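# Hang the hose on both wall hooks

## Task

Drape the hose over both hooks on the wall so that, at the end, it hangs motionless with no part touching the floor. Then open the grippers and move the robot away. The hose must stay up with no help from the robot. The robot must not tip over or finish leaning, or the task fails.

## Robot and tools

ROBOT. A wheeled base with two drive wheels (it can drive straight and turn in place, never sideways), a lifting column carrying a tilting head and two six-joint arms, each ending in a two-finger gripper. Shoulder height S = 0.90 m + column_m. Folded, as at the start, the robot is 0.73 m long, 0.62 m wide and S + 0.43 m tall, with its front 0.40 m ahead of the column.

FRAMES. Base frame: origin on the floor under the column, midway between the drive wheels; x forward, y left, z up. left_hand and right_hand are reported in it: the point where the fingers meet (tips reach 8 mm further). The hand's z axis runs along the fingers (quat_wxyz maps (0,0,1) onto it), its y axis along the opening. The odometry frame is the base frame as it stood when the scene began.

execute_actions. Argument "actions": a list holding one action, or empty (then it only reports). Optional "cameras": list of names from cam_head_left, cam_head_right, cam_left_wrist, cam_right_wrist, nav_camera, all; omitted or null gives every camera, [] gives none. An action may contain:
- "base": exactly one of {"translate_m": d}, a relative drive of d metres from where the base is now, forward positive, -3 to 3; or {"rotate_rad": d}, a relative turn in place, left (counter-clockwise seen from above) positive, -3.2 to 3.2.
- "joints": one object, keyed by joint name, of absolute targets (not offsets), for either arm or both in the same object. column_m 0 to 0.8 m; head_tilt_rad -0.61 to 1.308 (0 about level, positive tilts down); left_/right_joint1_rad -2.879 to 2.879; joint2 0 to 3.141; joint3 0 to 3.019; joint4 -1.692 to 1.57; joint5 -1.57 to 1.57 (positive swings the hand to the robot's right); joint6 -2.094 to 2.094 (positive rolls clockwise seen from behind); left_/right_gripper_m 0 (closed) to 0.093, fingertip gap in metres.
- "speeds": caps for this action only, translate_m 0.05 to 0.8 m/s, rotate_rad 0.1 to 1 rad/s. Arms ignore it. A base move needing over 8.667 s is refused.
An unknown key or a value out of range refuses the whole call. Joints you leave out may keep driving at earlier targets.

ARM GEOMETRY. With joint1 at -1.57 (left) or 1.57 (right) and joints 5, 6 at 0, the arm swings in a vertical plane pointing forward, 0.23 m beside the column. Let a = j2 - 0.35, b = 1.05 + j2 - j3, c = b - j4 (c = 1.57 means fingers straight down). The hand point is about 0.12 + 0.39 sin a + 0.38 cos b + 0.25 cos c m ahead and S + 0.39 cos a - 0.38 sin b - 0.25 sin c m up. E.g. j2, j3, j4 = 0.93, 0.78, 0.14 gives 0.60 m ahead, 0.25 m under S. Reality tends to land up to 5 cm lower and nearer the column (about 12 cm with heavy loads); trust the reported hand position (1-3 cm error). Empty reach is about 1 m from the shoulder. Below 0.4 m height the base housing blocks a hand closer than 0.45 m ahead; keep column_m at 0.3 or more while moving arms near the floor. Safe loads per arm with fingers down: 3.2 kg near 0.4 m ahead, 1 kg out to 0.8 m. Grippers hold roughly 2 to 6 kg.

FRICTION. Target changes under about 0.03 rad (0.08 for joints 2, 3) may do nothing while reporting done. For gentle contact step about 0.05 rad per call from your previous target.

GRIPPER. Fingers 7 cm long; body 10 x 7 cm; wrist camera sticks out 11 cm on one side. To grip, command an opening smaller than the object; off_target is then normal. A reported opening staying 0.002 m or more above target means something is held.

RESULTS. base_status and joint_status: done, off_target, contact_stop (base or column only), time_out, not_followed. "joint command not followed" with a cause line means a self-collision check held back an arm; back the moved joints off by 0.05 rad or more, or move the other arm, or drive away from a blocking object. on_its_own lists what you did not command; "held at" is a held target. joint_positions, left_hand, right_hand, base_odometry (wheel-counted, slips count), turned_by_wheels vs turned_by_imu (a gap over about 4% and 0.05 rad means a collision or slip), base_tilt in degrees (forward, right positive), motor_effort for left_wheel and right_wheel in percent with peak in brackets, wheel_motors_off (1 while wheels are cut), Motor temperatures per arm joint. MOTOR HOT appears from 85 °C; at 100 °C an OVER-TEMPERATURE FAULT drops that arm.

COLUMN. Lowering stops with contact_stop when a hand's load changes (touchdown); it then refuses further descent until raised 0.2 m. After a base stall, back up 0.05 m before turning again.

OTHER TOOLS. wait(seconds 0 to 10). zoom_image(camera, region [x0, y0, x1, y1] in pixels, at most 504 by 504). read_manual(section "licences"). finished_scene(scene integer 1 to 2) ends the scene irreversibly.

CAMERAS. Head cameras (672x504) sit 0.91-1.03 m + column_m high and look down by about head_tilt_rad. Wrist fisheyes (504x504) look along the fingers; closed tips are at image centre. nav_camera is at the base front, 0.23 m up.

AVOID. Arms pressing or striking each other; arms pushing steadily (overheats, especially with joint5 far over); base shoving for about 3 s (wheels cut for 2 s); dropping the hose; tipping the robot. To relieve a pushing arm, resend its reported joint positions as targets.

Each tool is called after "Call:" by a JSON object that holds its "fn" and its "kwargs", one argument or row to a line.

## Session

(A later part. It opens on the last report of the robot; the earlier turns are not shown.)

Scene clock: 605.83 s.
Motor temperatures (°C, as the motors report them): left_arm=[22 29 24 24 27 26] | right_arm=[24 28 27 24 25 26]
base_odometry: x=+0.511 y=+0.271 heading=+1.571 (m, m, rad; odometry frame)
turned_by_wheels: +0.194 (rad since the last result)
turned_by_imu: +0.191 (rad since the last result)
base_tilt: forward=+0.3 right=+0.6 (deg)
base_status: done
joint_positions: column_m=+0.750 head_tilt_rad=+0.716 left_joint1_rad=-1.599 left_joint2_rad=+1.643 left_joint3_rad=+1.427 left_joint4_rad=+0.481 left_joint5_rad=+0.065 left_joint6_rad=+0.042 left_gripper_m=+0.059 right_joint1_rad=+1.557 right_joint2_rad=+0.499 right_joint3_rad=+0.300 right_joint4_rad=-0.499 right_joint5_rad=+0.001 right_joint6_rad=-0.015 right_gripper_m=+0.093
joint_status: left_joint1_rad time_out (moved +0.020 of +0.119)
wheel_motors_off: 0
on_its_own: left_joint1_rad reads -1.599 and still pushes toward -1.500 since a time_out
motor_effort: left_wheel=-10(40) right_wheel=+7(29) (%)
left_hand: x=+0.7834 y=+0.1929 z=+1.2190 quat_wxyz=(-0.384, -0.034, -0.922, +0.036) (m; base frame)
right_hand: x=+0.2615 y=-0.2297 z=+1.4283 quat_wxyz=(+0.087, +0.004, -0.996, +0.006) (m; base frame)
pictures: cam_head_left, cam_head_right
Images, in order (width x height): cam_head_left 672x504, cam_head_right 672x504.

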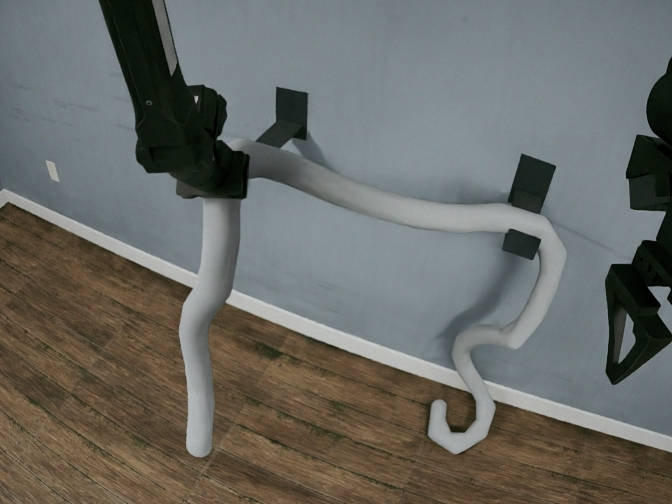

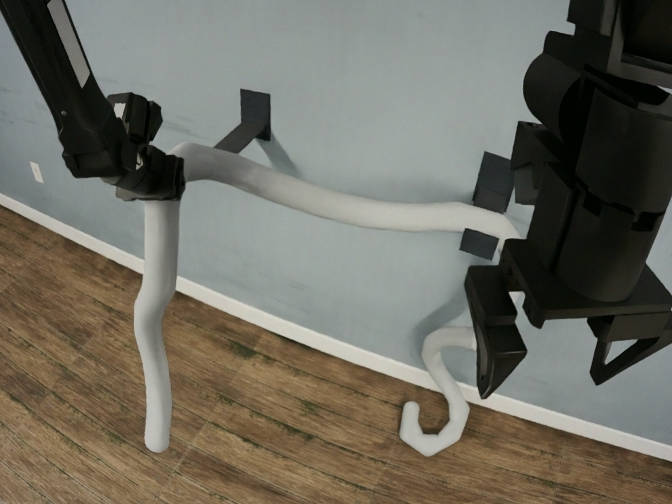

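Call:
{"fn": "execute_actions", "kwargs": {
  "actions": [
    {"base":{"translate_m":0.2},"speeds":{"translate_m":0.08}}
  ],
  "cameras": ["cam_head_left","cam_head_right","cam_left_wrist"]
}}

Scene clock: 609.50 s.
Motor temperatures (°C, as the motors report them): left_arm=[22 29 24 24 28 26] | right_arm=[24 28 27 24 25 26]
base_odometry: x=+0.510 y=+0.471 heading=+1.572 (m, m, rad; odometry frame)
turned_by_wheels: +0.000 (rad since the last result)
turned_by_imu: +0.000 (rad since the last result)
base_tilt: forward=+0.3 right=+0.6 (deg)
base_status: done
joint_positions: column_m=+0.750 head_tilt_rad=+0.716 left_joint1_rad=-1.597 left_joint2_rad=+1.650 left_joint3_rad=+1.415 left_joint4_rad=+0.474 left_joint5_rad=+0.064 left_joint6_rad=+0.042 left_gripper_m=+0.059 right_joint1_rad=+1.557 right_joint2_rad=+0.499 right_joint3_rad=+0.299 right_joint4_rad=-0.499 right_joint5_rad=+0.001 right_joint6_rad=-0.015 right_gripper_m=+0.093
joint_status: not commanded
wheel_motors_off: 0
on_its_own: left_joint1_rad reads -1.597 and still pushes toward -1.500 since a time_out
motor_effort: left_wheel=+1(25) right_wheel=+1(50) (%)
left_hand: x=+0.7727 y=+0.1947 z=+1.2099 quat_wxyz=(-0.372, -0.033, -0.927, +0.035) (m; base frame)
right_hand: x=+0.2612 y=-0.2297 z=+1.4282 quat_wxyz=(+0.087, +0.004, -0.996, +0.006) (m; base frame)
pictures: cam_head_left, cam_head_right, cam_left_wrist
Images, in order (width x height): cam_head_left 672x504, cam_head_right 672x504, cam_left_wrist 504x504.

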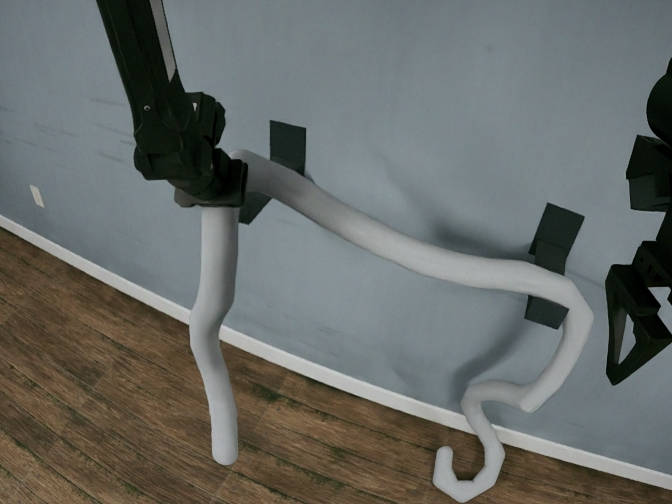

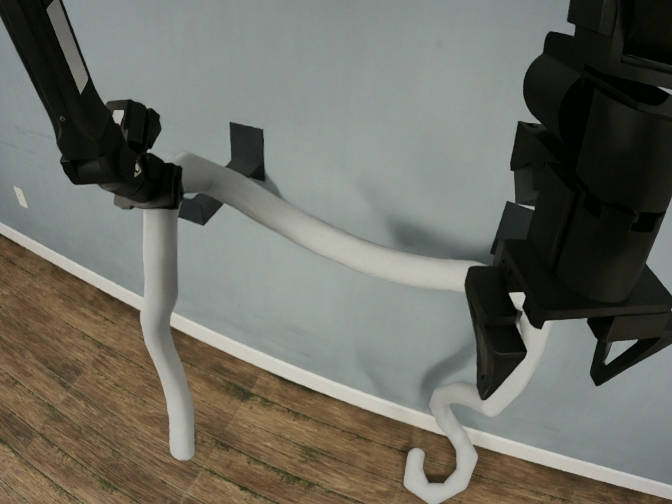

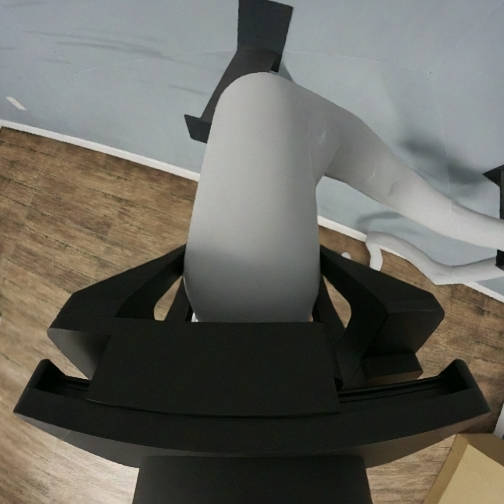

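Call:
{"fn": "execute_actions", "kwargs": {
  "actions": [
    {"base":{"translate_m":0.14},"speeds":{"translate_m":0.08},"joints":{"left_joint1_rad":-1.45}}
  ],
  "cameras": ["cam_head_left","cam_head_right","cam_left_wrist"]
}}

Scene clock: 612.30 s.
Motor temperatures (°C, as the motors report them): left_arm=[22 29 24 24 29 26] | right_arm=[24 28 27 24 25 26]
base_odometry: x=+0.510 y=+0.611 heading=+1.572 (m, m, rad; odometry frame)
turned_by_wheels: +0.000 (rad since the last result)
turned_by_imu: +0.000 (rad since the last result)
base_tilt: forward=+0.3 right=+0.6 (deg)
base_status: done
joint_positions: column_m=+0.750 head_tilt_rad=+0.716 left_joint1_rad=-1.548 left_joint2_rad=+1.659 left_joint3_rad=+1.404 left_joint4_rad=+0.467 left_joint5_rad=+0.074 left_joint6_rad=+0.042 left_gripper_m=+0.059 right_joint1_rad=+1.557 right_joint2_rad=+0.499 right_joint3_rad=+0.299 right_joint4_rad=-0.499 right_joint5_rad=+0.001 right_joint6_rad=-0.015 right_gripper_m=+0.093
joint_status: left_joint1_rad time_out (moved +0.049 of +0.147)
wheel_motors_off: 0
on_its_own: left_joint1_rad reads -1.548 and still pushes toward -1.450 since a time_out
motor_effort: left_wheel=+0(25) right_wheel=+0(32) (%)
left_hand: x=+0.7617 y=+0.2284 z=+1.1996 quat_wxyz=(-0.359, -0.031, -0.933, +0.016) (m; base frame)
right_hand: x=+0.2612 y=-0.2297 z=+1.4282 quat_wxyz=(+0.087, +0.004, -0.996, +0.006) (m; base frame)
pictures: cam_head_left, cam_head_right, cam_left_wrist
Images, in order (width x height): cam_head_left 672x504, cam_head_right 672x504, cam_left_wrist 504x504.

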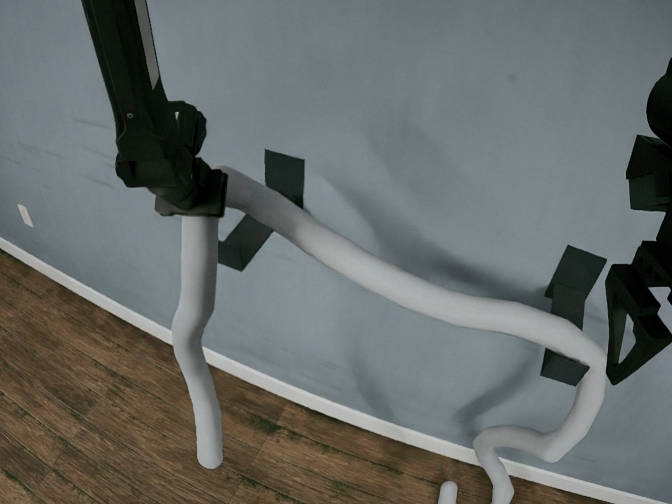

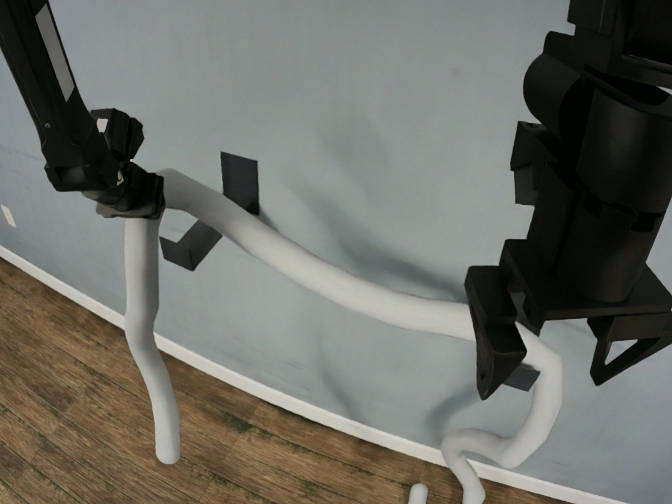

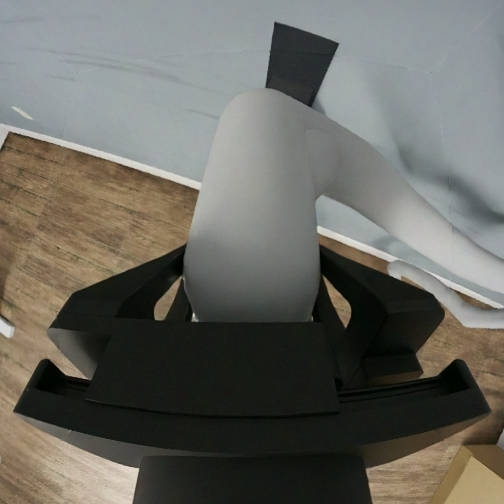

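Call:
{"fn": "execute_actions", "kwargs": {
  "actions": [
    {"base":{"translate_m":0.06},"speeds":{"translate_m":0.06}}
  ],
  "cameras": []
}}

Call:
{"fn": "execute_actions", "kwargs": {
  "actions": [
    {"joints":{"column_m":0.55}}
  ],
  "cameras": ["cam_head_left","cam_head_right","cam_left_wrist"]
}}

Scene clock: 615.00 s.
Motor temperatures (°C, as the motors report them): left_arm=[22 29 24 24 31 26] | right_arm=[24 28 27 24 25 26]
base_odometry: x=+0.510 y=+0.671 heading=+1.571 (m, m, rad; odometry frame)
turned_by_wheels: -0.001 (rad since the last result)
turned_by_imu: -0.001 (rad since the last result)
base_tilt: forward=+0.3 right=+0.6 (deg)
base_status: done
joint_positions: column_m=+0.750 head_tilt_rad=+0.716 left_joint1_rad=-1.558 left_joint2_rad=+1.666 left_joint3_rad=+1.396 left_joint4_rad=+0.462 left_joint5_rad=+0.081 left_joint6_rad=+0.042 left_gripper_m=+0.059 right_joint1_rad=+1.557 right_joint2_rad=+0.499 right_joint3_rad=+0.299 right_joint4_rad=-0.499 right_joint5_rad=+0.001 right_joint6_rad=-0.015 right_gripper_m=+0.093
joint_status: not commanded
wheel_motors_off: 0
on_its_own: left_joint1_rad reads -1.558 and still pushes toward -1.450 since a time_out
motor_effort: left_wheel=+0(29) right_wheel=+2(31) (%)
left_hand: x=+0.7533 y=+0.2203 z=+1.1923 quat_wxyz=(-0.350, -0.033, -0.936, +0.024) (m; base frame)
right_hand: x=+0.2612 y=-0.2297 z=+1.4282 quat_wxyz=(+0.087, +0.004, -0.996, +0.006) (m; base frame)
pictures: none
No camera images: the call's "cameras" was empty. Leave "cameras" out to get every camera's image.

Scene clock: 615.30 s.
Motor temperatures (°C, as the motors report them): left_arm=[22 29 24 24 31 26] | right_arm=[24 28 27 24 25 26]
base_odometry: x=+0.510 y=+0.671 heading=+1.571 (m, m, rad; odometry frame)
turned_by_wheels: +0.000 (rad since the last result)
turned_by_imu: +0.000 (rad since the last result)
base_tilt: forward=+0.3 right=+0.6 (deg)
base_status: not commanded
joint_positions: column_m=+0.750 head_tilt_rad=+0.716 left_joint1_rad=-1.558 left_joint2_rad=+1.666 left_joint3_rad=+1.396 left_joint4_rad=+0.462 left_joint5_rad=+0.081 left_joint6_rad=+0.042 left_gripper_m=+0.059 right_joint1_rad=+1.557 right_joint2_rad=+0.499 right_joint3_rad=+0.299 right_joint4_rad=-0.499 right_joint5_rad=+0.001 right_joint6_rad=-0.015 right_gripper_m=+0.093
joint_status: column_m contact_stop (moved +0.000 of -0.200)
wheel_motors_off: 0
on_its_own: column_m is held at +0.750, not at your +0.550, since a contact_stop; left_joint1_rad reads -1.558 and still pushes toward -1.450 since a time_out
motor_effort: left_wheel=+0(1) right_wheel=+4(0) (%)
left_hand: x=+0.7533 y=+0.2203 z=+1.1923 quat_wxyz=(-0.350, -0.033, -0.936, +0.024) (m; base frame)
right_hand: x=+0.2612 y=-0.2297 z=+1.4282 quat_wxyz=(+0.087, +0.004, -0.996, +0.006) (m; base frame)
pictures: cam_head_left, cam_head_right, cam_left_wrist
Images, in order (width x height): cam_head_left 672x504, cam_head_right 672x504, cam_left_wrist 504x504.

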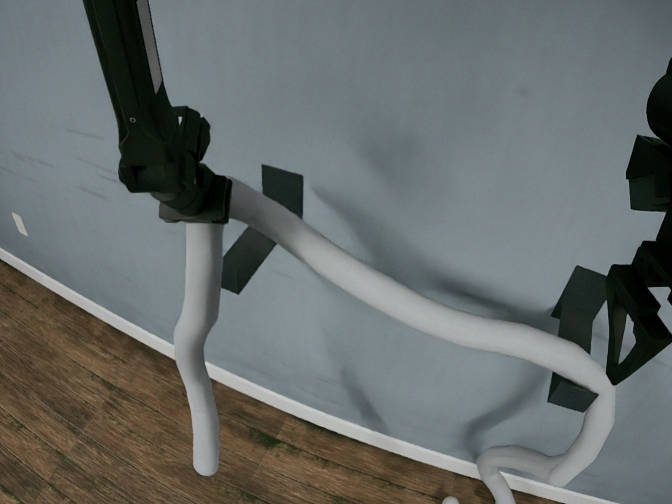

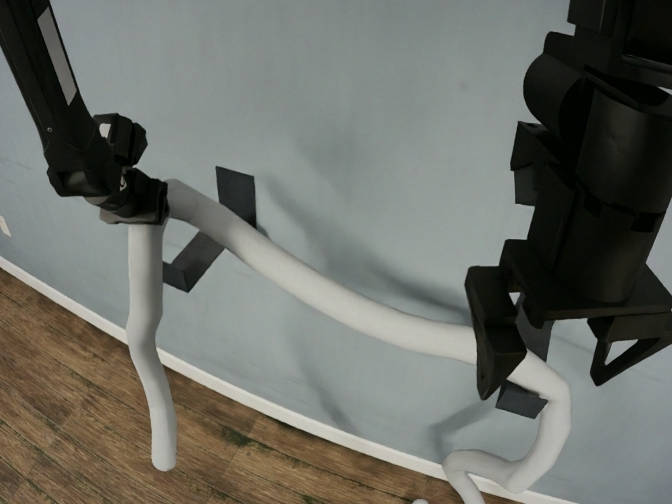

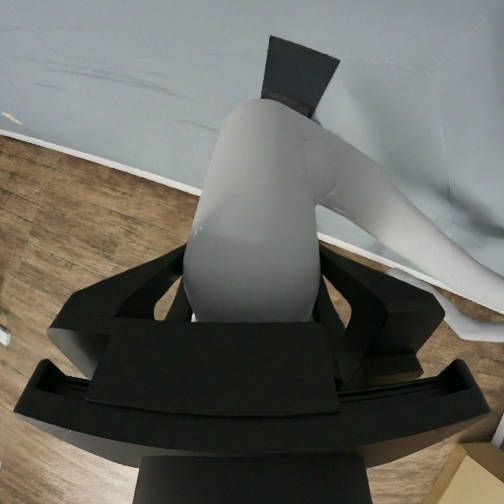

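Call:
{"fn": "execute_actions", "kwargs": {
  "actions": [
    {"joints":{"column_m":0.8,"left_joint1_rad":-1.55}}
  ],
  "cameras": []
}}

Call:
{"fn": "execute_actions", "kwargs": {
  "actions": [
    {"joints":{"column_m":0.56,"left_joint1_rad":-1.5}}
  ],
  "cameras": ["cam_head_left","cam_head_right","cam_left_wrist"]
}}

Scene clock: 617.77 s.
Motor temperatures (°C, as the motors report them): left_arm=[22 29 24 24 31 26] | right_arm=[24 28 27 24 25 26]
base_odometry: x=+0.510 y=+0.671 heading=+1.571 (m, m, rad; odometry frame)
turned_by_wheels: +0.000 (rad since the last result)
turned_by_imu: +0.000 (rad since the last result)
base_tilt: forward=+0.3 right=+0.6 (deg)
base_status: not commanded
joint_positions: column_m=+0.800 head_tilt_rad=+0.716 left_joint1_rad=-1.624 left_joint2_rad=+1.668 left_joint3_rad=+1.396 left_joint4_rad=+0.462 left_joint5_rad=+0.052 left_joint6_rad=+0.035 left_gripper_m=+0.059 right_joint1_rad=+1.557 right_joint2_rad=+0.499 right_joint3_rad=+0.299 right_joint4_rad=-0.499 right_joint5_rad=+0.001 right_joint6_rad=-0.015 right_gripper_m=+0.093
joint_status: left_joint1_rad time_out (moved -0.066 of +0.008); the others done
wheel_motors_off: 0
on_its_own: left_joint1_rad reads -1.624 and still pushes toward -1.550 since a time_out
motor_effort: left_wheel=+2(2) right_wheel=+0(2) (%)
left_hand: x=+0.7521 y=+0.1764 z=+1.2428 quat_wxyz=(-0.350, -0.030, -0.935, +0.045) (m; base frame)
right_hand: x=+0.2612 y=-0.2297 z=+1.4782 quat_wxyz=(+0.087, +0.004, -0.996, +0.006) (m; base frame)
pictures: none
No camera images: the call's "cameras" was empty. Leave "cameras" out to get every camera's image.

not run: a stop came earlier in this reply.

Call:
{"fn": "execute_actions", "kwargs": {
  "actions": [
    {"joints":{"column_m":0.56,"left_joint1_rad":-1.42}}
  ],
  "cameras": ["cam_head_left","cam_head_right","cam_left_wrist"]
}}

Scene clock: 622.13 s.
Motor temperatures (°C, as the motors report them): left_arm=[22 29 24 24 33 26] | right_arm=[24 28 27 24 25 26]
base_odometry: x=+0.510 y=+0.671 heading=+1.571 (m, m, rad; odometry frame)
turned_by_wheels: +0.000 (rad since the last result)
turned_by_imu: +0.000 (rad since the last result)
base_tilt: forward=+0.3 right=+0.6 (deg)
base_status: not commanded
joint_positions: column_m=+0.560 head_tilt_rad=+0.716 left_joint1_rad=-1.541 left_joint2_rad=+1.602 left_joint3_rad=+1.405 left_joint4_rad=+0.474 left_joint5_rad=+0.096 left_joint6_rad=+0.031 left_gripper_m=+0.059 right_joint1_rad=+1.557 right_joint2_rad=+0.499 right_joint3_rad=+0.299 right_joint4_rad=-0.499 right_joint5_rad=+0.001 right_joint6_rad=-0.015 right_gripper_m=+0.093
joint_status: left_joint1_rad time_out (moved +0.083 of +0.204); the others done
wheel_motors_off: 0
on_its_own: left_joint1_rad reads -1.541 and still pushes toward -1.420 since a time_out
motor_effort: left_wheel=+1(1) right_wheel=+2(1) (%)
left_hand: x=+0.7885 y=+0.2290 z=+1.0489 quat_wxyz=(-0.390, -0.031, -0.920, +0.024) (m; base frame)
right_hand: x=+0.2612 y=-0.2297 z=+1.2384 quat_wxyz=(+0.087, +0.004, -0.996, +0.006) (m; base frame)
pictures: cam_head_left, cam_head_right, cam_left_wrist
Images, in order (width x height): cam_head_left 672x504, cam_head_right 672x504, cam_left_wrist 504x504.

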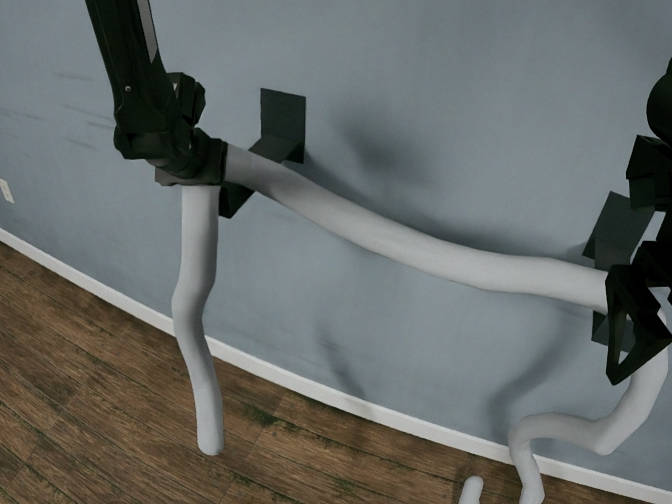

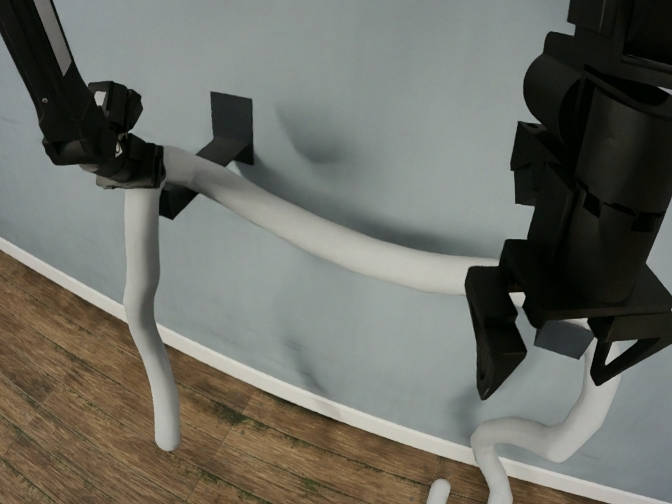

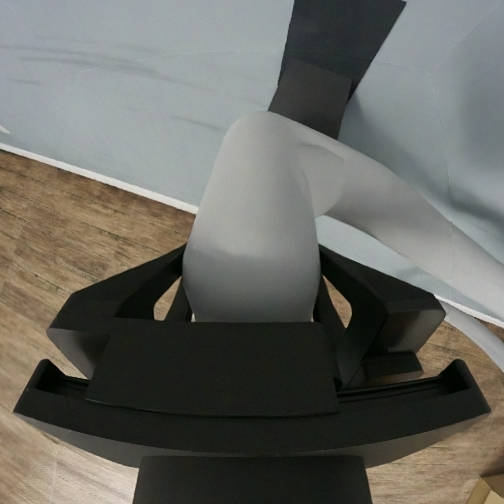

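Call:
{"fn": "execute_actions", "kwargs": {
  "actions": [
    {"joints":{"left_gripper_m":0.093,"left_joint1_rad":-1.5}}
  ],
  "cameras": ["cam_head_left","cam_left_wrist"]
}}

Scene clock: 623.60 s.
Motor temperatures (°C, as the motors report them): left_arm=[22 29 24 24 33 26] | right_arm=[24 28 27 24 25 26]
base_odometry: x=+0.510 y=+0.671 heading=+1.571 (m, m, rad; odometry frame)
turned_by_wheels: +0.000 (rad since the last result)
turned_by_imu: +0.000 (rad since the last result)
base_tilt: forward=+0.3 right=+0.6 (deg)
base_status: not commanded
joint_positions: column_m=+0.560 head_tilt_rad=+0.716 left_joint1_rad=-1.538 left_joint2_rad=+1.612 left_joint3_rad=+1.405 left_joint4_rad=+0.474 left_joint5_rad=+0.024 left_joint6_rad=+0.029 left_gripper_m=+0.093 right_joint1_rad=+1.557 right_joint2_rad=+0.499 right_joint3_rad=+0.299 right_joint4_rad=-0.499 right_joint5_rad=+0.001 right_joint6_rad=-0.015 right_gripper_m=+0.093
joint_status: all done
wheel_motors_off: 0
motor_effort: left_wheel=+6(7) right_wheel=-1(3) (%)
left_hand: x=+0.7845 y=+0.2442 z=+1.0419 quat_wxyz=(-0.385, -0.016, -0.923, -0.011) (m; base frame)
right_hand: x=+0.2612 y=-0.2297 z=+1.2384 quat_wxyz=(+0.087, +0.004, -0.996, +0.006) (m; base frame)
pictures: cam_head_left, cam_left_wrist
Images, in order (width x height): cam_head_left 672x504, cam_left_wrist 504x504.

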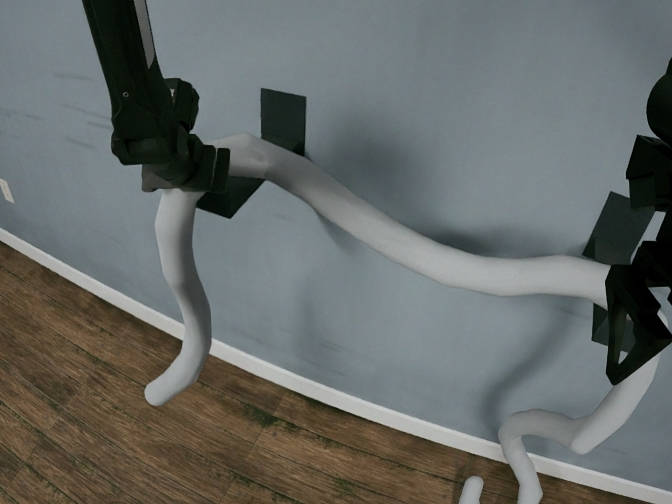

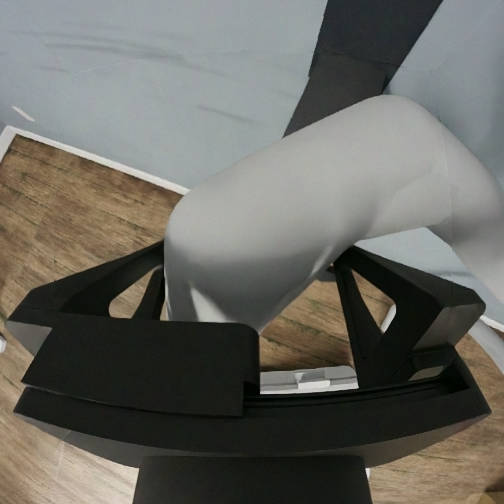

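Call:
{"fn": "execute_actions", "kwargs": {
  "actions": [
    {"base":{"translate_m":-0.15},"speeds":{"translate_m":0.06}}
  ],
  "cameras": ["cam_head_left","cam_left_wrist"]
}}

Scene clock: 645.23 s.
Motor temperatures (°C, as the motors report them): left_arm=[22 29 25 24 29 26] | right_arm=[24 28 27 24 24 26]
base_odometry: x=+0.510 y=+0.521 heading=+1.572 (m, m, rad; odometry frame)
turned_by_wheels: +0.001 (rad since the last result)
turned_by_imu: +0.002 (rad since the last result)
base_tilt: forward=+0.3 right=+0.6 (deg)
base_status: done
joint_positions: column_m=+0.560 head_tilt_rad=+0.716 left_joint1_rad=-1.507 left_joint2_rad=+1.614 left_joint3_rad=+1.431 left_joint4_rad=+0.478 left_joint5_rad=+0.004 left_joint6_rad=+0.015 left_gripper_m=+0.093 right_joint1_rad=+1.557 right_joint2_rad=+0.499 right_joint3_rad=+0.299 right_joint4_rad=-0.499 right_joint5_rad=+0.001 right_joint6_rad=-0.015 right_gripper_m=+0.093
joint_status: not commanded
wheel_motors_off: 0
motor_effort: left_wheel=+2(33) right_wheel=-1(27) (%)
left_hand: x=+0.7974 y=+0.2694 z=+1.0499 quat_wxyz=(-0.397, -0.004, -0.917, -0.033) (m; base frame)
right_hand: x=+0.2612 y=-0.2297 z=+1.2384 quat_wxyz=(+0.087, +0.004, -0.996, +0.006) (m; base frame)
pictures: cam_head_left, cam_left_wrist
Images, in order (width x height): cam_head_left 672x504, cam_left_wrist 504x504.

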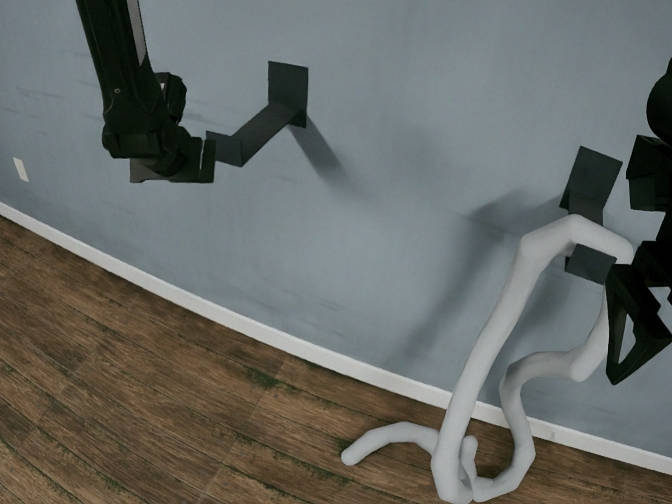

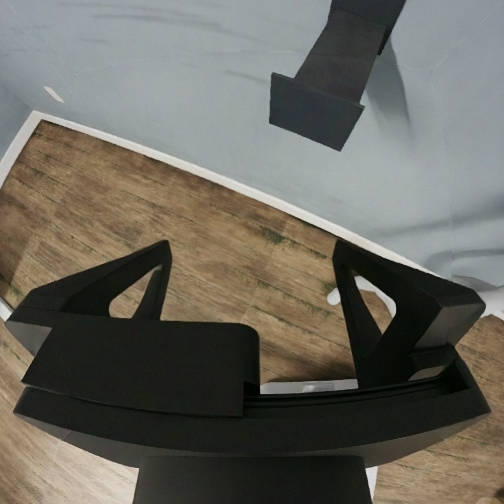

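Call:
{"fn": "execute_actions", "kwargs": {
  "actions": [
    {"base":{"translate_m":-0.27},"speeds":{"translate_m":0.3},"joints":{"column_m":0.8}}
  ],
  "cameras": []
}}

Call:
{"fn": "execute_actions", "kwargs": {
  "actions": [
    {"base":{"rotate_rad":-0.64},"joints":{"left_joint1_rad":-1.57,"left_joint2_rad":2.32,"left_joint3_rad":1.87,"left_joint4_rad":1.3,"left_joint5_rad":0,"left_joint6_rad":0.1,"head_tilt_rad":0.9}}
  ],
  "cameras": []
}}

Call:
{"fn": "execute_actions", "kwargs": {
  "actions": [
    {"joints":{"column_m":0}}
  ],
  "cameras": ["cam_head_left","cam_left_wrist","nav_camera"]
}}

Scene clock: 652.73 s.
Motor temperatures (°C, as the motors report them): left_arm=[22 29 24 24 28 26] | right_arm=[24 28 27 24 24 26]
base_odometry: x=+0.511 y=+0.251 heading=+1.571 (m, m, rad; odometry frame)
turned_by_wheels: -0.001 (rad since the last result)
turned_by_imu: +0.000 (rad since the last result)
base_tilt: forward=+0.2 right=+0.6 (deg)
base_status: done
joint_positions: column_m=+0.800 head_tilt_rad=+0.716 left_joint1_rad=-1.504 left_joint2_rad=+1.612 left_joint3_rad=+1.435 left_joint4_rad=+0.479 left_joint5_rad=+0.003 left_joint6_rad=+0.014 left_gripper_m=+0.093 right_joint1_rad=+1.557 right_joint2_rad=+0.500 right_joint3_rad=+0.299 right_joint4_rad=-0.499 right_joint5_rad=+0.001 right_joint6_rad=-0.015 right_gripper_m=+0.093
joint_status: all done
wheel_motors_off: 0
motor_effort: left_wheel=-1(28) right_wheel=+0(34) (%)
left_hand: x=+0.8008 y=+0.2719 z=+1.2930 quat_wxyz=(-0.401, -0.004, -0.915, -0.035) (m; base frame)
right_hand: x=+0.2607 y=-0.2297 z=+1.4781 quat_wxyz=(+0.088, +0.004, -0.996, +0.006) (m; base frame)
pictures: none
No camera images: the call's "cameras" was empty. Leave "cameras" out to get every camera's image.

Scene clock: 654.90 s.
Motor temperatures (°C, as the motors report them): left_arm=[22 29 24 24 28 26] | right_arm=[24 28 27 24 24 26]
base_odometry: x=+0.511 y=+0.251 heading=+0.931 (m, m, rad; odometry frame)
turned_by_wheels: -0.640 (rad since the last result)
turned_by_imu: -0.634 (rad since the last result)
base_tilt: forward=+0.3 right=+0.5 (deg)
base_status: done
joint_positions: column_m=+0.800 head_tilt_rad=+0.901 left_joint1_rad=-1.575 left_joint2_rad=+2.310 left_joint3_rad=+1.871 left_joint4_rad=+1.279 left_joint5_rad=+0.000 left_joint6_rad=+0.088 left_gripper_m=+0.093 right_joint1_rad=+1.557 right_joint2_rad=+0.500 right_joint3_rad=+0.299 right_joint4_rad=-0.499 right_joint5_rad=+0.001 right_joint6_rad=-0.015 right_gripper_m=+0.093
joint_status: all done
wheel_motors_off: 0
motor_effort: left_wheel=+2(43) right_wheel=+0(32) (%)
left_hand: x=+0.7519 y=+0.2207 z=+1.1231 quat_wxyz=(-0.629, -0.034, -0.776, -0.025) (m; base frame)
right_hand: x=+0.2607 y=-0.2297 z=+1.4781 quat_wxyz=(+0.088, +0.004, -0.996, +0.006) (m; base frame)
pictures: none
No camera images: the call's "cameras" was empty. Leave "cameras" out to get every camera's image.

Scene clock: 665.73 s.
Motor temperatures (°C, as the motors report them): left_arm=[22 29 24 24 28 26] | right_arm=[24 28 27 24 24 26]
base_odometry: x=+0.511 y=+0.251 heading=+0.931 (m, m, rad; odometry frame)
turned_by_wheels: +0.000 (rad since the last result)
turned_by_imu: +0.001 (rad since the last result)
base_tilt: forward=+0.3 right=+0.6 (deg)
base_status: not commanded
joint_positions: column_m=+0.002 head_tilt_rad=+0.901 left_joint1_rad=-1.575 left_joint2_rad=+2.310 left_joint3_rad=+1.871 left_joint4_rad=+1.279 left_joint5_rad=+0.000 left_joint6_rad=+0.088 left_gripper_m=+0.093 right_joint1_rad=+1.557 right_joint2_rad=+0.500 right_joint3_rad=+0.299 right_joint4_rad=-0.499 right_joint5_rad=+0.001 right_joint6_rad=-0.015 right_gripper_m=+0.093
joint_status: all done
joint sent to its limit — the command would take column_m past its lower limit, so that joint was sent only as far as its limit.
wheel_motors_off: 0
motor_effort: left_wheel=+5(5) right_wheel=-6(5) (%)
left_hand: x=+0.7519 y=+0.2207 z=+0.3256 quat_wxyz=(-0.629, -0.034, -0.776, -0.025) (m; base frame)
right_hand: x=+0.2607 y=-0.2297 z=+0.6806 quat_wxyz=(+0.088, +0.004, -0.996, +0.006) (m; base frame)
pictures: cam_head_left, cam_left_wrist, nav_camera
Images, in order (width x height): cam_head_left 672x504, cam_left_wrist 504x504, nav_camera 672x504.

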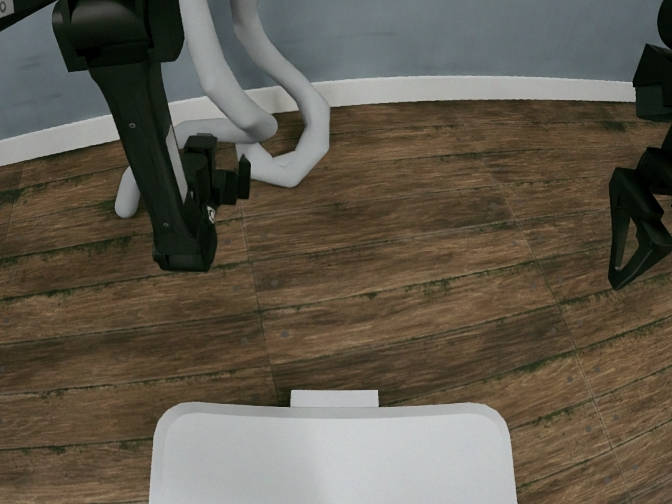

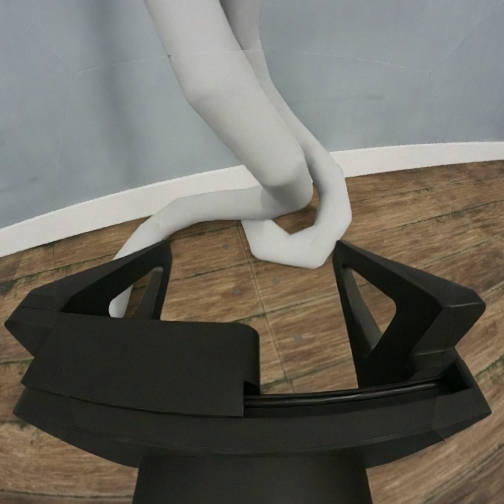

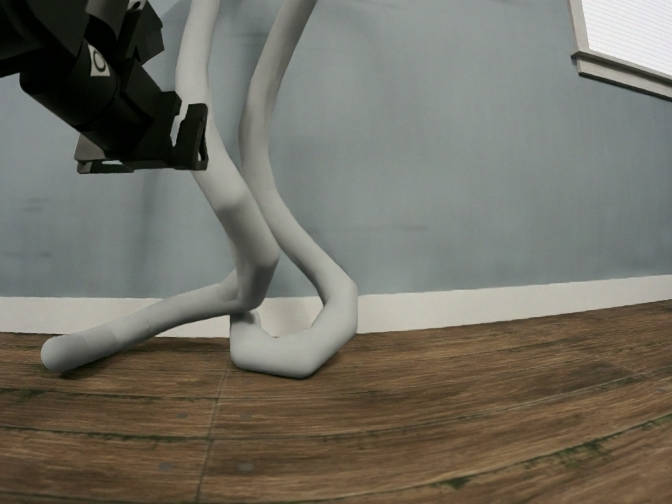

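Call:
{"fn": "execute_actions", "kwargs": {
  "actions": [
    {"base":{"translate_m":0.1},"speeds":{"translate_m":0.1}}
  ],
  "cameras": ["cam_left_wrist","cam_head_left"]
}}

Scene clock: 670.87 s.
Motor temperatures (°C, as the motors report them): left_arm=[22 29 23 24 28 26] | right_arm=[24 28 27 24 24 26]
base_odometry: x=+0.570 y=+0.332 heading=+0.931 (m, m, rad; odometry frame)
turned_by_wheels: -0.001 (rad since the last result)
turned_by_imu: -0.001 (rad since the last result)
base_tilt: forward=+0.3 right=+0.6 (deg)
base_status: done
joint_positions: column_m=+0.002 head_tilt_rad=+0.902 left_joint1_rad=-1.575 left_joint2_rad=+2.312 left_joint3_rad=+1.868 left_joint4_rad=+1.279 left_joint5_rad=+0.000 left_joint6_rad=+0.088 left_gripper_m=+0.093 right_joint1_rad=+1.557 right_joint2_rad=+0.500 right_joint3_rad=+0.299 right_joint4_rad=-0.499 right_joint5_rad=+0.001 right_joint6_rad=-0.015 right_gripper_m=+0.093
joint_status: not commanded
wheel_motors_off: 0
motor_effort: left_wheel=-1(50) right_wheel=+3(31) (%)
left_hand: x=+0.7495 y=+0.2210 z=+0.3236 quat_wxyz=(-0.628, -0.034, -0.777, -0.026) (m; base frame)
right_hand: x=+0.2607 y=-0.2297 z=+0.6806 quat_wxyz=(+0.088, +0.004, -0.996, +0.006) (m; base frame)
pictures: cam_head_left, cam_left_wrist
Images, in order (width x height): cam_head_left 672x504, cam_left_wrist 504x504.

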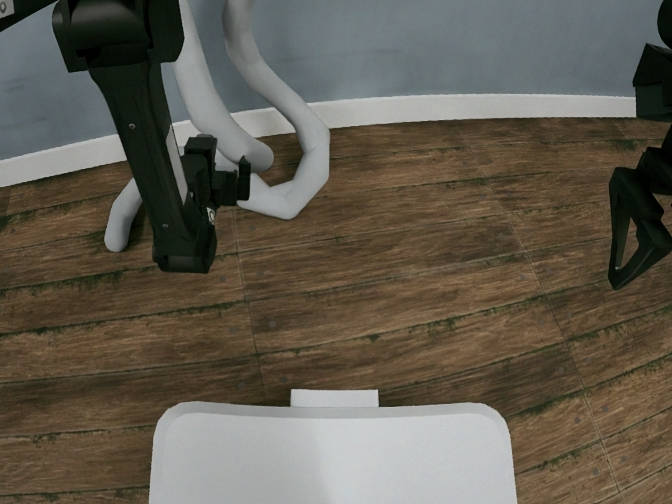

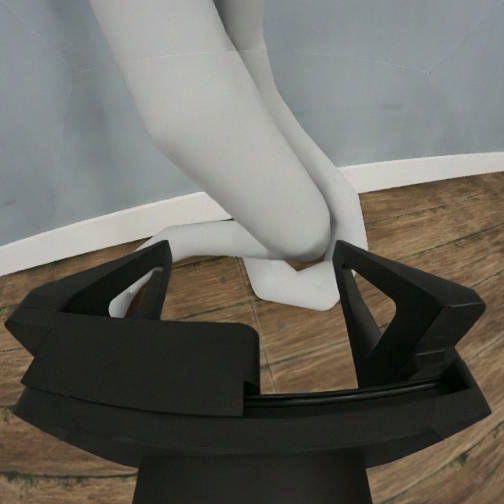

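Call:
{"fn": "execute_actions", "kwargs": {
  "actions": [
    {"base":{"rotate_rad":-0.04},"speeds":{"rotate_rad":0.1}}
  ],
  "cameras": []
}}

Call:
{"fn": "execute_actions", "kwargs": {
  "actions": [
    {"base":{"translate_m":0.06},"speeds":{"translate_m":0.08}}
  ],
  "cameras": ["cam_left_wrist","cam_head_left"]
}}

Scene clock: 672.60 s.
Motor temperatures (°C, as the motors report them): left_arm=[22 29 23 24 28 26] | right_arm=[24 28 27 24 24 26]
base_odometry: x=+0.570 y=+0.332 heading=+0.892 (m, m, rad; odometry frame)
turned_by_wheels: -0.039 (rad since the last result)
turned_by_imu: -0.038 (rad since the last result)
base_tilt: forward=+0.3 right=+0.6 (deg)
base_status: done
joint_positions: column_m=+0.002 head_tilt_rad=+0.902 left_joint1_rad=-1.573 left_joint2_rad=+2.312 left_joint3_rad=+1.868 left_joint4_rad=+1.279 left_joint5_rad=+0.000 left_joint6_rad=+0.088 left_gripper_m=+0.093 right_joint1_rad=+1.557 right_joint2_rad=+0.500 right_joint3_rad=+0.299 right_joint4_rad=-0.499 right_joint5_rad=+0.001 right_joint6_rad=-0.015 right_gripper_m=+0.093
joint_status: not commanded
wheel_motors_off: 0
motor_effort: left_wheel=+0(42) right_wheel=+2(38) (%)
left_hand: x=+0.7495 y=+0.2223 z=+0.3236 quat_wxyz=(-0.627, -0.034, -0.777, -0.026) (m; base frame)
right_hand: x=+0.2607 y=-0.2297 z=+0.6806 quat_wxyz=(+0.088, +0.004, -0.996, +0.006) (m; base frame)
pictures: none
No camera images: the call's "cameras" was empty. Leave "cameras" out to get every camera's image.

Scene clock: 674.03 s.
Motor temperatures (°C, as the motors report them): left_arm=[22 29 23 24 28 26] | right_arm=[24 28 27 24 24 26]
base_odometry: x=+0.608 y=+0.378 heading=+0.891 (m, m, rad; odometry frame)
turned_by_wheels: -0.001 (rad since the last result)
turned_by_imu: -0.001 (rad since the last result)
base_tilt: forward=+0.3 right=+0.6 (deg)
base_status: done
joint_positions: column_m=+0.002 head_tilt_rad=+0.902 left_joint1_rad=-1.573 left_joint2_rad=+2.313 left_joint3_rad=+1.867 left_joint4_rad=+1.279 left_joint5_rad=+0.000 left_joint6_rad=+0.088 left_gripper_m=+0.093 right_joint1_rad=+1.557 right_joint2_rad=+0.500 right_joint3_rad=+0.299 right_joint4_rad=-0.499 right_joint5_rad=+0.001 right_joint6_rad=-0.015 right_gripper_m=+0.093
joint_status: not commanded
wheel_motors_off: 0
motor_effort: left_wheel=+0(34) right_wheel=+2(38) (%)
left_hand: x=+0.7485 y=+0.2226 z=+0.3227 quat_wxyz=(-0.627, -0.034, -0.778, -0.026) (m; base frame)
right_hand: x=+0.2608 y=-0.2297 z=+0.6807 quat_wxyz=(+0.088, +0.004, -0.996, +0.006) (m; base frame)
pictures: cam_head_left, cam_left_wrist
Images, in order (width x height): cam_head_left 672x504, cam_left_wrist 504x504.

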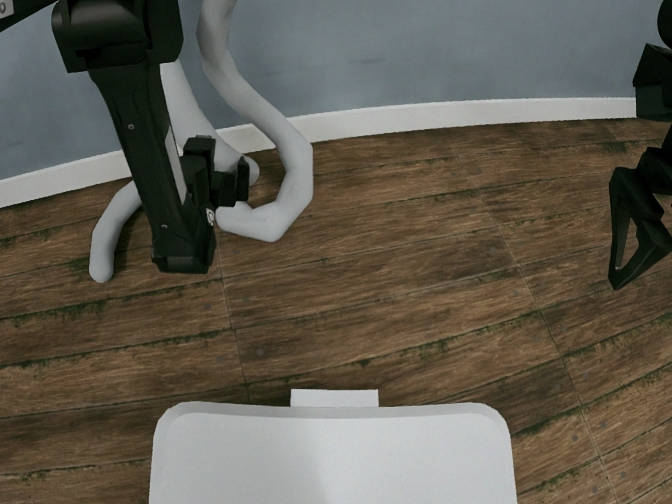

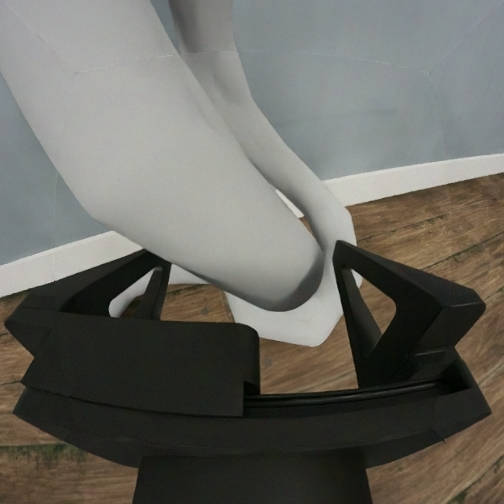

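Call:
{"fn": "execute_actions", "kwargs": {
  "actions": [
    {"base":{"translate_m":0.05},"speeds":{"translate_m":0.08}}
  ],
  "cameras": []
}}

Call:
{"fn": "execute_actions", "kwargs": {
  "actions": [
    {"joints":{"left_gripper_m":0.04}}
  ],
  "cameras": ["cam_left_wrist","cam_head_left"]
}}

Scene clock: 675.93 s.
Motor temperatures (°C, as the motors report them): left_arm=[22 28 23 24 28 26] | right_arm=[24 28 27 24 24 26]
base_odometry: x=+0.639 y=+0.417 heading=+0.891 (m, m, rad; odometry frame)
turned_by_wheels: -0.001 (rad since the last result)
turned_by_imu: -0.001 (rad since the last result)
base_tilt: forward=+0.3 right=+0.6 (deg)
base_status: done
joint_positions: column_m=+0.002 head_tilt_rad=+0.902 left_joint1_rad=-1.573 left_joint2_rad=+2.314 left_joint3_rad=+1.866 left_joint4_rad=+1.279 left_joint5_rad=+0.000 left_joint6_rad=+0.088 left_gripper_m=+0.093 right_joint1_rad=+1.557 right_joint2_rad=+0.500 right_joint3_rad=+0.299 right_joint4_rad=-0.499 right_joint5_rad=+0.001 right_joint6_rad=-0.015 right_gripper_m=+0.093
joint_status: not commanded
wheel_motors_off: 0
motor_effort: left_wheel=+0(30) right_wheel=+1(33) (%)
left_hand: x=+0.7475 y=+0.2226 z=+0.3217 quat_wxyz=(-0.626, -0.034, -0.779, -0.026) (m; base frame)
right_hand: x=+0.2608 y=-0.2297 z=+0.6807 quat_wxyz=(+0.088, +0.004, -0.996, +0.006) (m; base frame)
pictures: none
No camera images: the call's "cameras" was empty. Leave "cameras" out to get every camera's image.

Scene clock: 676.53 s.
Motor temperatures (°C, as the motors report them): left_arm=[22 28 23 24 28 26] | right_arm=[24 28 27 24 24 26]
base_odometry: x=+0.639 y=+0.417 heading=+0.891 (m, m, rad; odometry frame)
turned_by_wheels: +0.000 (rad since the last result)
turned_by_imu: +0.000 (rad since the last result)
base_tilt: forward=+0.3 right=+0.6 (deg)
base_status: not commanded
joint_positions: column_m=+0.002 head_tilt_rad=+0.902 left_joint1_rad=-1.573 left_joint2_rad=+2.314 left_joint3_rad=+1.866 left_joint4_rad=+1.279 left_joint5_rad=+0.003 left_joint6_rad=+0.082 left_gripper_m=+0.062 right_joint1_rad=+1.557 right_joint2_rad=+0.500 right_joint3_rad=+0.299 right_joint4_rad=-0.499 right_joint5_rad=+0.001 right_joint6_rad=-0.015 right_gripper_m=+0.093
joint_status: left_gripper_m off_target (ended at +0.062, target +0.040)
wheel_motors_off: 0
motor_effort: left_wheel=-1(1) right_wheel=+1(1) (%)
left_hand: x=+0.7475 y=+0.2225 z=+0.3217 quat_wxyz=(-0.626, -0.033, -0.779, -0.024) (m; base frame)
right_hand: x=+0.2608 y=-0.2297 z=+0.6807 quat_wxyz=(+0.088, +0.004, -0.996, +0.006) (m; base frame)
pictures: cam_head_left, cam_left_wrist
Images, in order (width x height): cam_head_left 672x504, cam_left_wrist 504x504.

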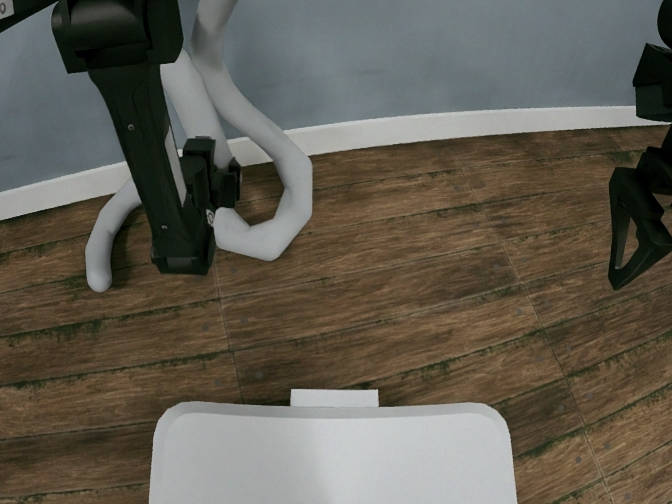

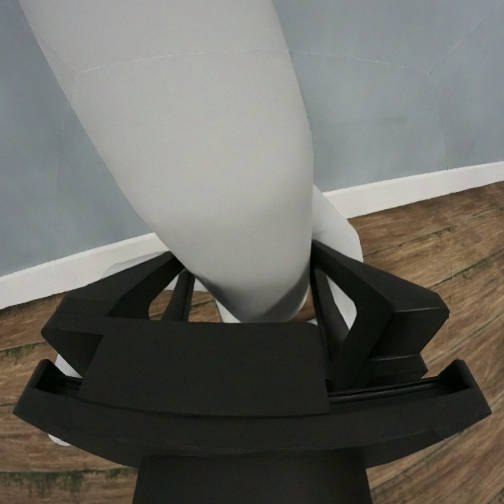

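Gripped. Lift while reversing.

Call:
{"fn": "execute_actions", "kwargs": {
  "actions": [
    {"base":{"translate_m":-0.21},"speeds":{"translate_m":0.05},"joints":{"column_m":0.78,"left_joint2_rad":1.6,"left_joint3_rad":1.45,"left_joint4_rad":0.5,"left_joint6_rad":0,"head_tilt_rad":0.2}}
  ],
  "cameras": []
}}

Call:
{"fn": "execute_actions", "kwargs": {
  "actions": [
    {"base":{"rotate_rad":0.68},"speeds":{"rotate_rad":0.15}}
  ],
  "cameras": ["cam_head_left","cam_left_wrist"]
}}

Scene clock: 688.40 s.
Motor temperatures (°C, as the motors report them): left_arm=[22 29 24 24 27 26] | right_arm=[24 28 27 24 24 26]
base_odometry: x=+0.507 y=+0.254 heading=+0.890 (m, m, rad; odometry frame)
turned_by_wheels: +0.000 (rad since the last result)
turned_by_imu: +0.001 (rad since the last result)
base_tilt: forward=+0.3 right=+0.6 (deg)
base_status: done
joint_positions: column_m=+0.780 head_tilt_rad=+0.219 left_joint1_rad=-1.581 left_joint2_rad=+1.635 left_joint3_rad=+1.419 left_joint4_rad=+0.486 left_joint5_rad=+0.009 left_joint6_rad=-0.003 left_gripper_m=+0.059 right_joint1_rad=+1.557 right_joint2_rad=+0.500 right_joint3_rad=+0.299 right_joint4_rad=-0.499 right_joint5_rad=+0.001 right_joint6_rad=-0.015 right_gripper_m=+0.093
joint_status: all done
wheel_motors_off: 0
on_its_own: left_gripper_m moved -0.003 toward your old target +0.040
motor_effort: left_wheel=-4(34) right_wheel=-1(33) (%)
left_hand: x=+0.7844 y=+0.2159 z=+1.2526 quat_wxyz=(-0.386, -0.001, -0.922, +0.009) (m; base frame)
right_hand: x=+0.2608 y=-0.2297 z=+1.4582 quat_wxyz=(+0.088, +0.004, -0.996, +0.006) (m; base frame)
pictures: none
No camera images: the call's "cameras" was empty. Leave "cameras" out to get every camera's image.

Scene clock: 693.43 s.
Motor temperatures (°C, as the motors report them): left_arm=[22 30 24 24 27 26] | right_arm=[24 28 27 24 24 26]
base_odometry: x=+0.507 y=+0.254 heading=+1.570 (m, m, rad; odometry frame)
turned_by_wheels: +0.679 (rad since the last result)
turned_by_imu: +0.672 (rad since the last result)
base_tilt: forward=+0.3 right=+0.6 (deg)
base_status: done
joint_positions: column_m=+0.780 head_tilt_rad=+0.219 left_joint1_rad=-1.575 left_joint2_rad=+1.661 left_joint3_rad=+1.419 left_joint4_rad=+0.473 left_joint5_rad=+0.008 left_joint6_rad=+0.004 left_gripper_m=+0.059 right_joint1_rad=+1.557 right_joint2_rad=+0.500 right_joint3_rad=+0.299 right_joint4_rad=-0.499 right_joint5_rad=+0.001 right_joint6_rad=-0.015 right_gripper_m=+0.093
joint_status: not commanded
wheel_motors_off: 0
motor_effort: left_wheel=-4(40) right_wheel=+4(31) (%)
left_hand: x=+0.7708 y=+0.2205 z=+1.2333 quat_wxyz=(-0.368, -0.004, -0.930, +0.005) (m; base frame)
right_hand: x=+0.2608 y=-0.2297 z=+1.4582 quat_wxyz=(+0.088, +0.004, -0.996, +0.006) (m; base frame)
pictures: cam_head_left, cam_left_wrist
Images, in order (width x height): cam_head_left 672x504, cam_left_wrist 504x504.

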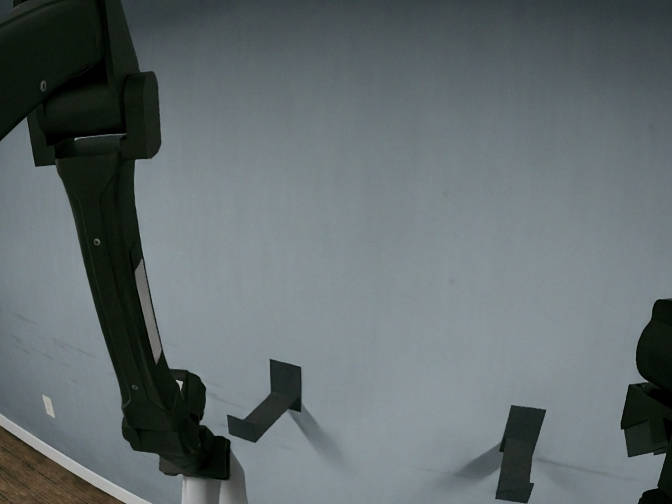

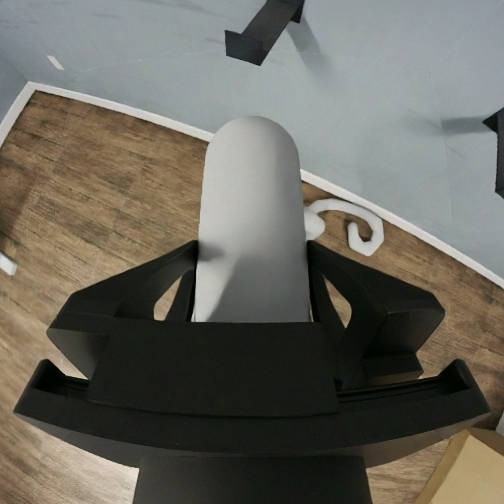

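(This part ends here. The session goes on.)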